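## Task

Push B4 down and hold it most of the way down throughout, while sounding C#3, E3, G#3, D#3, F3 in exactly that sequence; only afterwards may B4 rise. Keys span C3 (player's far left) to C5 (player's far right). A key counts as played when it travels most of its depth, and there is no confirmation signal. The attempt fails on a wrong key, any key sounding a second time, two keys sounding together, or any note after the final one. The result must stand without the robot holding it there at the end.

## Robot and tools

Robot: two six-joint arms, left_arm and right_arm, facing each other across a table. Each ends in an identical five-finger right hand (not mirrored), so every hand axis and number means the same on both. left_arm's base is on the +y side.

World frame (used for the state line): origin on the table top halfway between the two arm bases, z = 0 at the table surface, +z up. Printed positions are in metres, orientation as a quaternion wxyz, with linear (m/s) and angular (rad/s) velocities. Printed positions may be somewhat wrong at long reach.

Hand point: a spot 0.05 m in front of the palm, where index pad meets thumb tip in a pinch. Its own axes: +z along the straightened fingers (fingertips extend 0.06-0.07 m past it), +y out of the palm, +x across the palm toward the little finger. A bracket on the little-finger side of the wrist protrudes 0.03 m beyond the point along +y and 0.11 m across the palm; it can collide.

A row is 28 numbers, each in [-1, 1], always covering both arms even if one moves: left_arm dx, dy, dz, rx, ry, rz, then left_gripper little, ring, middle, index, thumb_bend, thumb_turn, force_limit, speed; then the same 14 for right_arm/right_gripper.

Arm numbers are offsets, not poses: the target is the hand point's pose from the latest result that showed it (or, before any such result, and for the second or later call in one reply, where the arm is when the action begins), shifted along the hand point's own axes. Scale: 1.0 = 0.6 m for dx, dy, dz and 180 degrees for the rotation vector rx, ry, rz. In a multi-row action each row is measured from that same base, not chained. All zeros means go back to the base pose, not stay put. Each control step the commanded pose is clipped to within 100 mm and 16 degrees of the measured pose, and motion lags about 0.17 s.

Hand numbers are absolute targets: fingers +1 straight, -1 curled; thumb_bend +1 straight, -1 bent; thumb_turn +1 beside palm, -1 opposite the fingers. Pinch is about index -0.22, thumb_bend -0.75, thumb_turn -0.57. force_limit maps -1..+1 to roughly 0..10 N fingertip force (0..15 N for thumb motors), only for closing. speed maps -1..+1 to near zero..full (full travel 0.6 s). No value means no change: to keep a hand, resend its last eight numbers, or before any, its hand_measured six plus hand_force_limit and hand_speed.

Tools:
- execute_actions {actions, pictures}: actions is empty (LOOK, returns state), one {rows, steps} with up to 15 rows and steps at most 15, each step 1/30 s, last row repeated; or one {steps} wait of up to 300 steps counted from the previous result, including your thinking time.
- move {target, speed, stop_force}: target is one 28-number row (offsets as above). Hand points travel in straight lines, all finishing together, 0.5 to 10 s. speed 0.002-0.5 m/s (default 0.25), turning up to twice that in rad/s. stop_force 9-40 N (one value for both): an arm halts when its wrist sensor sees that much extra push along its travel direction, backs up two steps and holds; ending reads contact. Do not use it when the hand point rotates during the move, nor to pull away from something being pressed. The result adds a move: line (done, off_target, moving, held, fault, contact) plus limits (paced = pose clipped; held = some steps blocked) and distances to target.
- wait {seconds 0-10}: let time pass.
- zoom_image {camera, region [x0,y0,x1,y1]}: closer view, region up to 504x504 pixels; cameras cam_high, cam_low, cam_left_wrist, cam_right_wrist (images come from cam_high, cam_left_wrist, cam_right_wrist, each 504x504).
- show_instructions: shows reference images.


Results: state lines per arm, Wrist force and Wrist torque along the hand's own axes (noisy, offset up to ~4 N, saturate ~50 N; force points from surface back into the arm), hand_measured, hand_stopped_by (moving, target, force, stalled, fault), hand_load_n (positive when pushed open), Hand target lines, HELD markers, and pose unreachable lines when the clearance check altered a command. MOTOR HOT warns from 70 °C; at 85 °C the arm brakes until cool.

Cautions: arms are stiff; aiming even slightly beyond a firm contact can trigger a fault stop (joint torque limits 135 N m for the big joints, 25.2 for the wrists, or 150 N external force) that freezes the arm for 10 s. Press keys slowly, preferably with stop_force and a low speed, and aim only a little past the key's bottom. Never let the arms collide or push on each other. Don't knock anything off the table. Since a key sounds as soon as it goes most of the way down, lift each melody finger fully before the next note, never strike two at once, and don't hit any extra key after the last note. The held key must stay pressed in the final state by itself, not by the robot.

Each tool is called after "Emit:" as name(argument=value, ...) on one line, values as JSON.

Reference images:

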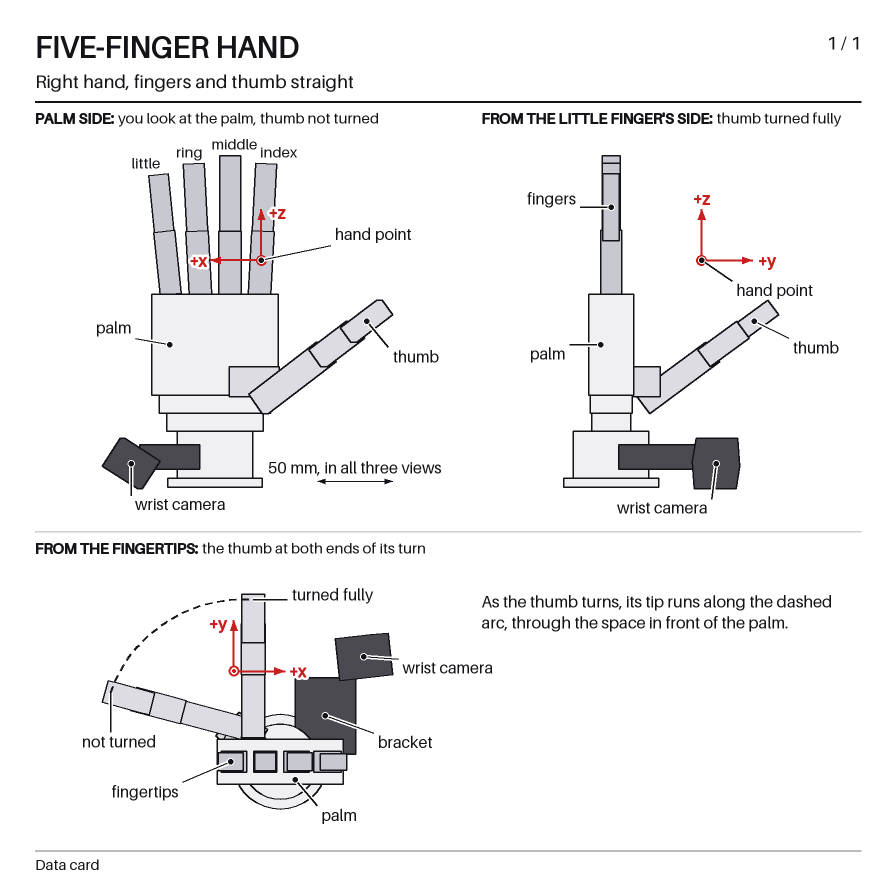

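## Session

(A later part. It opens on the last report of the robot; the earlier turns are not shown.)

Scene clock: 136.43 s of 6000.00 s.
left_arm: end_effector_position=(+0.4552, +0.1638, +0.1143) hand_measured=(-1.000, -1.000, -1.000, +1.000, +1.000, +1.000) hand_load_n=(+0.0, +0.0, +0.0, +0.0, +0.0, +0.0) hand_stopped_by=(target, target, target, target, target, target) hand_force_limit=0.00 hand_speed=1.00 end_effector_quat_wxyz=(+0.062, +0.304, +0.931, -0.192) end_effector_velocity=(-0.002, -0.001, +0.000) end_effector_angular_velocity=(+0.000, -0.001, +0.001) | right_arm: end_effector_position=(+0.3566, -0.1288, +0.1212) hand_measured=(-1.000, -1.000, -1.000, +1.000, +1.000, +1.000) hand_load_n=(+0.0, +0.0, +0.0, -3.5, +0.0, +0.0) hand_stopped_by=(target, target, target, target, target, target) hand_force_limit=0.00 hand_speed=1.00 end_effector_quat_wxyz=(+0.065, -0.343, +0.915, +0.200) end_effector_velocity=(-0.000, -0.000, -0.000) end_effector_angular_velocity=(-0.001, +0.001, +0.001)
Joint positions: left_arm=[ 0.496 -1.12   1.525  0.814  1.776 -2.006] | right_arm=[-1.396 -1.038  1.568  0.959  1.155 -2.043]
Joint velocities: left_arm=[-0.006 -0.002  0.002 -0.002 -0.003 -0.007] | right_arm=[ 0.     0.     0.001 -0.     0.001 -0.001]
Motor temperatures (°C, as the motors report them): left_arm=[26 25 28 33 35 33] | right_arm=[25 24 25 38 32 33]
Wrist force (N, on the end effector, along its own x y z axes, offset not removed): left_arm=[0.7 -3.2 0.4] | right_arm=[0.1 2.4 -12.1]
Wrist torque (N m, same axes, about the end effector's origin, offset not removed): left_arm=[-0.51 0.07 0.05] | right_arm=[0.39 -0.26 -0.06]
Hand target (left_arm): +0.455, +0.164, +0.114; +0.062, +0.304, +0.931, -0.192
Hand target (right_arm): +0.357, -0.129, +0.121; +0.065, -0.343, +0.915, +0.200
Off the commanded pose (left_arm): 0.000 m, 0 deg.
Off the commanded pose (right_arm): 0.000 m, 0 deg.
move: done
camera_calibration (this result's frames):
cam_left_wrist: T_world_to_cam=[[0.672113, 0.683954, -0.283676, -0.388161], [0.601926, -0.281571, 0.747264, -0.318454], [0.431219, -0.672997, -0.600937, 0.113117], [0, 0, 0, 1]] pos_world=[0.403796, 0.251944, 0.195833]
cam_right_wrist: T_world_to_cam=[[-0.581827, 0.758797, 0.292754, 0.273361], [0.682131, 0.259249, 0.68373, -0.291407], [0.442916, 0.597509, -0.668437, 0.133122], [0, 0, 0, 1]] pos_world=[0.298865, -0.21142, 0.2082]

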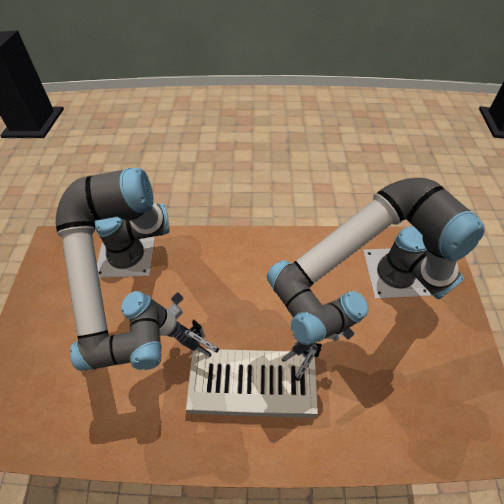

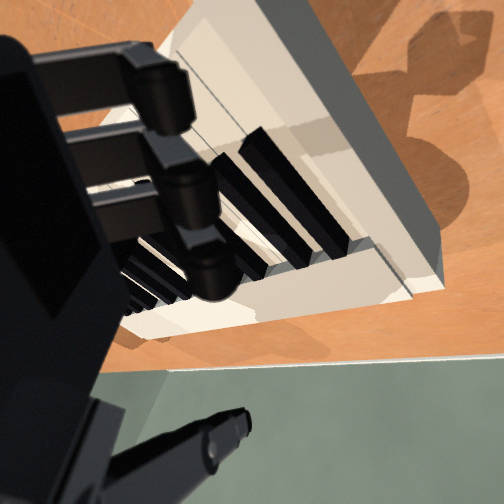

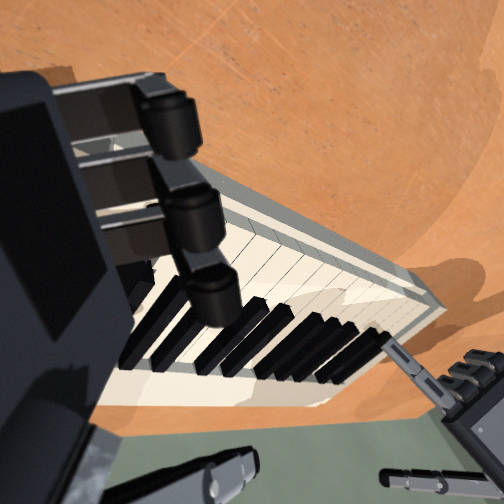

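Press F3, then lift both.

Emit:
move(target=[0.0175,0.024,0.069,0,0,0,-1,-1,-1,1,1,1,0,1,0,0,0,0,0,0,-1,-1,-1,1,1,1,0,1], speed=0.008, stop_force=9)

Emit:
move(target=[-0.03,-0.04,-0.12,0,0,0,-1,-1,-1,1,1,1,0,1,0,0,0,0,0,0,-1,-1,-1,1,1,1,0,1], speed=0.1)

Emit:
move(target=[0,0,0,0,0,0,-1,-1,-1,1,1,1,0,1,-0.033,0.042,-0.12,0,0,0,-1,-1,-1,1,1,1,0,1], speed=0.1)

Scene clock: 145.30 s of 6000.00 s.
left_arm: end_effector_position=(+0.4550, +0.1639, +0.0830) hand_measured=(-1.000, -1.000, -1.000, +1.000, +1.000, +1.000) hand_load_n=(+0.0, +0.0, +0.0, +0.5, +0.0, +0.0) hand_stopped_by=(target, target, target, target, target, target) hand_force_limit=0.00 hand_speed=1.00 end_effector_quat_wxyz=(+0.062, +0.304, +0.931, -0.192) end_effector_velocity=(-0.000, -0.000, +0.003) end_effector_angular_velocity=(+0.001, +0.000, -0.001) | right_arm: end_effector_position=(+0.3566, -0.1288, +0.1212) hand_measured=(-1.000, -1.000, -1.000, +1.000, +1.000, +1.000) hand_load_n=(+0.0, +0.0, +0.0, -3.5, +0.0, +0.0) hand_stopped_by=(target, target, target, target, target, target) hand_force_limit=0.00 hand_speed=1.00 end_effector_quat_wxyz=(+0.065, -0.343, +0.915, +0.200) end_effector_velocity=(-0.000, +0.000, -0.000) end_effector_angular_velocity=(-0.000, +0.000, +0.001)
Joint positions: left_arm=[ 0.496 -1.089  1.565  0.743  1.776 -2.006] | right_arm=[-1.396 -1.038  1.568  0.959  1.155 -2.043]
Joint velocities: left_arm=[-0.001 -0.003 -0.004  0.008 -0.     0.   ] | right_arm=[ 0.     0.     0.     0.    -0.    -0.001]
Motor temperatures (°C, as the motors report them): left_arm=[26 25 28 33 35 33] | right_arm=[25 24 25 38 32 33]
Wrist force (N, on the end effector, along its own x y z axes, offset not removed): left_arm=[-0.4 -7.2 -14.3] | right_arm=[-1.0 2.0 -11.1]
Wrist torque (N m, same axes, about the end effector's origin, offset not removed): left_arm=[0.83 -0.42 0.15] | right_arm=[0.27 0.02 -0.08]
Hand target (left_arm): +0.455, +0.164, +0.084; +0.062, +0.304, +0.931, -0.192
Hand target (right_arm): +0.357, -0.129, +0.121; +0.065, -0.343, +0.915, +0.200
Off the commanded pose (left_arm): 0.014 m, 0 deg.
Off the commanded pose (right_arm): 0.000 m, 0 deg.
After step 90, 1.57 s passed at rest.
move: contact (left_arm)
camera_calibration (this result's frames):
cam_left_wrist: T_world_to_cam=[[0.672055, 0.684037, -0.283612, -0.396975], [0.602075, -0.281784, 0.747063, -0.29498], [0.431101, -0.672824, -0.601216, 0.0944858], [0, 0, 0, 1]] pos_world=[0.403656, 0.251997, 0.164588]
cam_right_wrist: T_world_to_cam=[[-0.581827, 0.758797, 0.292754, 0.273361], [0.682131, 0.259249, 0.68373, -0.291407], [0.442916, 0.597509, -0.668437, 0.133122], [0, 0, 0, 1]] pos_world=[0.298865, -0.21142, 0.2082]

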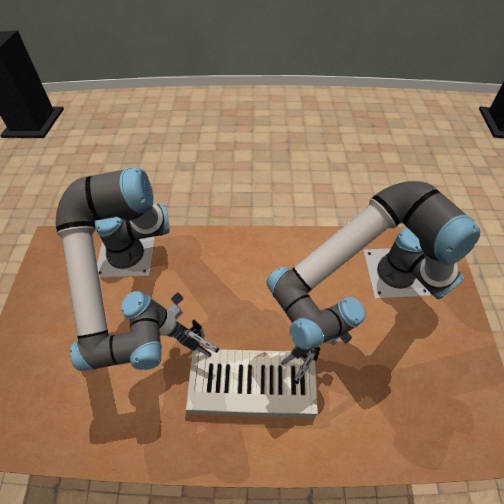

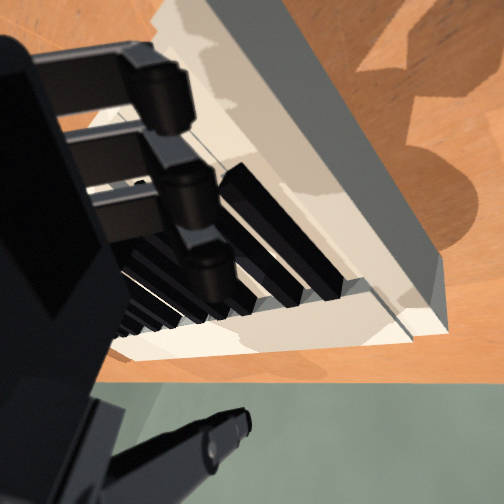

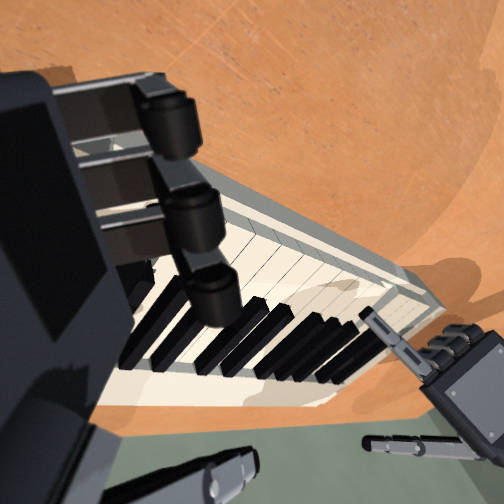

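Scene clock: 146.60 s of 6000.00 s.
left_arm: end_effector_position=(+0.4555, +0.1646, +0.1606) hand_measured=(-1.000, -1.000, -1.000, +1.000, +1.000, +1.000) hand_load_n=(+0.0, +0.0, +0.0, +0.0, +0.0, +0.0) hand_stopped_by=(target, target, target, target, target, target) hand_force_limit=0.00 hand_speed=1.00 end_effector_quat_wxyz=(+0.062, +0.304, +0.931, -0.192) end_effector_velocity=(+0.000, +0.000, +0.003) end_effector_angular_velocity=(+0.001, -0.000, +0.001) | right_arm: end_effector_position=(+0.3566, -0.1288, +0.1212) hand_measured=(-1.000, -1.000, -1.000, +1.000, +1.000, +1.000) hand_load_n=(+0.0, +0.0, +0.0, -3.5, +0.0, +0.0) hand_stopped_by=(target, target, target, target, target, target) hand_force_limit=0.00 hand_speed=1.00 end_effector_quat_wxyz=(+0.065, -0.343, +0.915, +0.200) end_effector_velocity=(-0.001, -0.000, -0.001) end_effector_angular_velocity=(-0.001, +0.001, +0.002)
Joint positions: left_arm=[ 0.497 -1.158  1.455  0.922  1.777 -2.005] | right_arm=[-1.396 -1.038  1.568  0.959  1.155 -2.043]
Joint velocities: left_arm=[ 0.    -0.001 -0.006  0.008 -0.001 -0.   ] | right_arm=[ 0.     0.001  0.001  0.001  0.    -0.002]
Motor temperatures (°C, as the motors report them): left_arm=[26 25 28 33 35 33] | right_arm=[25 24 25 38 32 33]
Wrist force (N, on the end effector, along its own x y z axes, offset not removed): left_arm=[1.1 0.3 1.7] | right_arm=[0.0 0.9 -12.3]
Wrist torque (N m, same axes, about the end effector's origin, offset not removed): left_arm=[-0.12 0.01 0.21] | right_arm=[0.12 -0.15 -0.22]
Hand target (left_arm): +0.455, +0.165, +0.161; +0.062, +0.304, +0.931, -0.192
Hand target (right_arm): +0.357, -0.129, +0.121; +0.065, -0.343, +0.915, +0.200
Off the commanded pose (left_arm): 0.000 m, 0 deg.
Off the commanded pose (right_arm): 0.000 m, 0 deg.
move: done
camera_calibration (this result's frames):
cam_left_wrist: T_world_to_cam=[[0.672062, 0.684029, -0.283616, -0.375773], [0.60204, -0.281735, 0.74711, -0.353033], [0.43114, -0.672852, -0.601156, 0.141425], [0, 0, 0, 1]] pos_world=[0.404109, 0.252735, 0.242198]
cam_right_wrist: T_world_to_cam=[[-0.581827, 0.758797, 0.292754, 0.273361], [0.682131, 0.259249, 0.68373, -0.291407], [0.442916, 0.597509, -0.668437, 0.133122], [0, 0, 0, 1]] pos_world=[0.298865, -0.21142, 0.2082]

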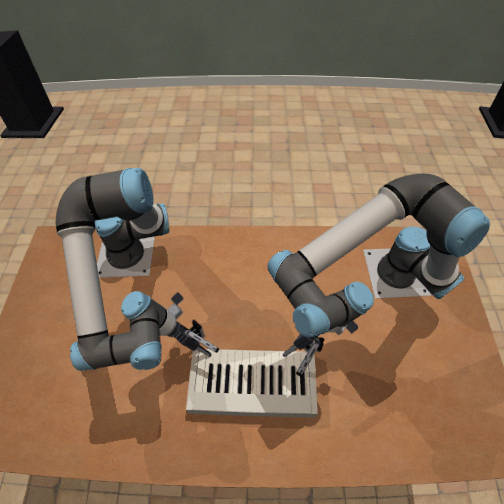

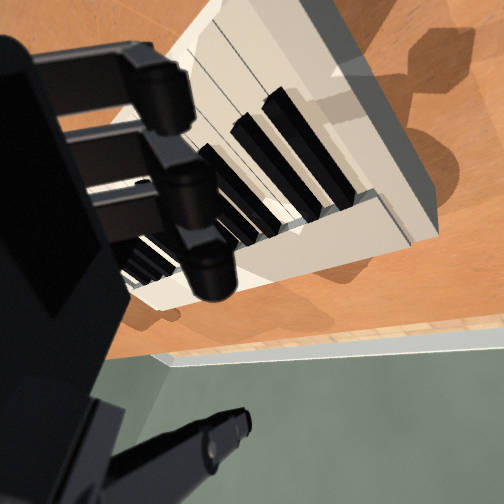

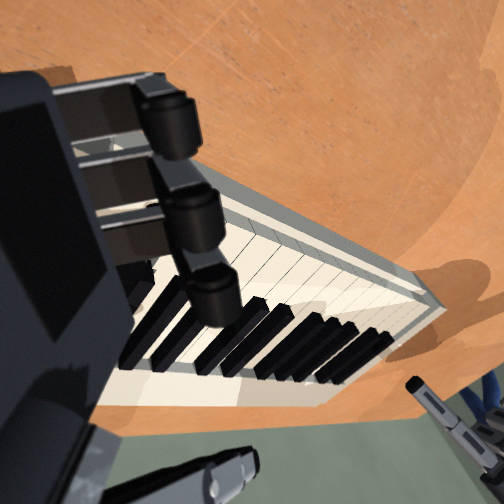

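Scene clock: 147.90 s of 6000.00 s.
left_arm: end_effector_position=(+0.4555, +0.1646, +0.1607) hand_measured=(-1.000, -1.000, -1.000, +1.000, +1.000, +1.000) hand_load_n=(+0.0, +0.0, +0.0, +0.0, +0.0, +0.0) hand_stopped_by=(target, target, target, target, target, target) hand_force_limit=0.00 hand_speed=1.00 end_effector_quat_wxyz=(+0.062, +0.304, +0.931, -0.192) end_effector_velocity=(-0.000, -0.000, -0.000) end_effector_angular_velocity=(-0.000, +0.001, -0.001) | right_arm: end_effector_position=(+0.3564, -0.1292, +0.1997) hand_measured=(-1.000, -1.000, -1.000, +1.000, +1.000, +1.000) hand_load_n=(+0.0, +0.0, +0.0, +0.0, +0.0, +0.0) hand_stopped_by=(target, target, target, target, target, target) hand_force_limit=0.00 hand_speed=1.00 end_effector_quat_wxyz=(+0.065, -0.343, +0.915, +0.200) end_effector_velocity=(+0.000, +0.000, +0.004) end_effector_angular_velocity=(+0.000, -0.000, -0.001)
Joint positions: left_arm=[ 0.497 -1.158  1.455  0.922  1.777 -2.005] | right_arm=[-1.396 -1.118  1.472  1.135  1.155 -2.044]
Joint velocities: left_arm=[-0.     0.001  0.    -0.     0.001  0.   ] | right_arm=[ 0.    -0.003 -0.006  0.008 -0.     0.001]
Motor temperatures (°C, as the motors report them): left_arm=[26 25 28 33 35 33] | right_arm=[25 24 25 38 32 33]
Wrist force (N, on the end effector, along its own x y z axes, offset not removed): left_arm=[2.9 -0.7 2.3] | right_arm=[0.9 -1.9 0.5]
Wrist torque (N m, same axes, about the end effector's origin, offset not removed): left_arm=[-0.35 -0.41 0.25] | right_arm=[-0.33 -0.08 0.04]
Hand target (left_arm): +0.455, +0.165, +0.161; +0.062, +0.304, +0.931, -0.192
Hand target (right_arm): +0.356, -0.129, +0.200; +0.065, -0.343, +0.915, +0.200
Off the commanded pose (left_arm): 0.000 m, 0 deg.
Off the commanded pose (right_arm): 0.000 m, 0 deg.
move: done
camera_calibration (this result's frames):
cam_left_wrist: T_world_to_cam=[[0.672072, 0.68401, -0.283637, -0.375762], [0.602017, -0.281694, 0.747144, -0.353061], [0.431155, -0.672889, -0.601104, 0.141437], [0, 0, 0, 1]] pos_world=[0.404107, 0.252741, 0.242226]
cam_right_wrist: T_world_to_cam=[[-0.58181, 0.758805, 0.292767, 0.25053], [0.682111, 0.259188, 0.683773, -0.344817], [0.442968, 0.597526, -0.668388, 0.185897], [0, 0, 0, 1]] pos_world=[0.298619, -0.211809, 0.286681]

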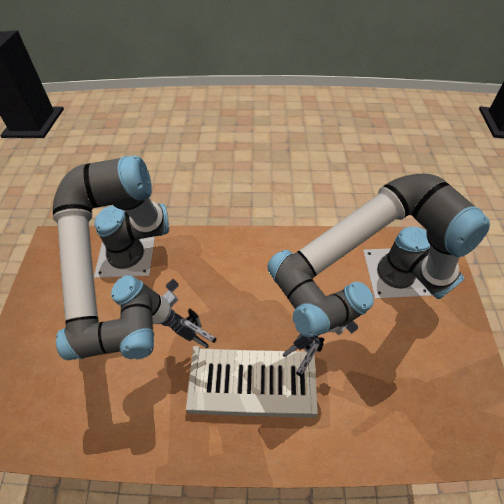

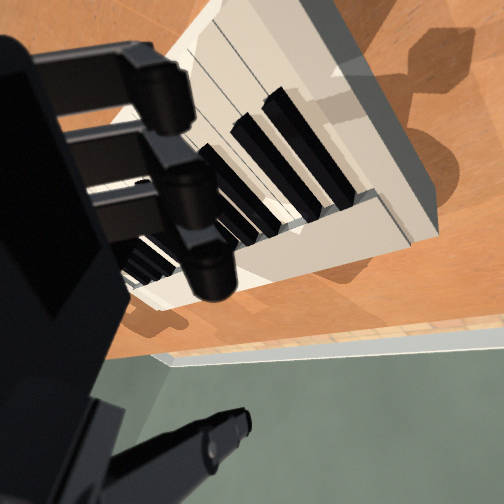

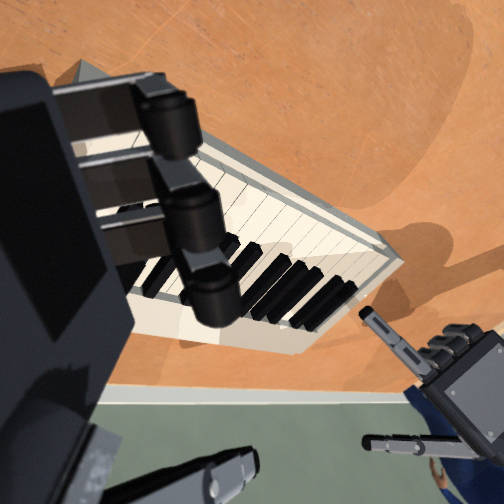

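Emit:
finished_scene(scene=1)

The scene is finished: the task was done.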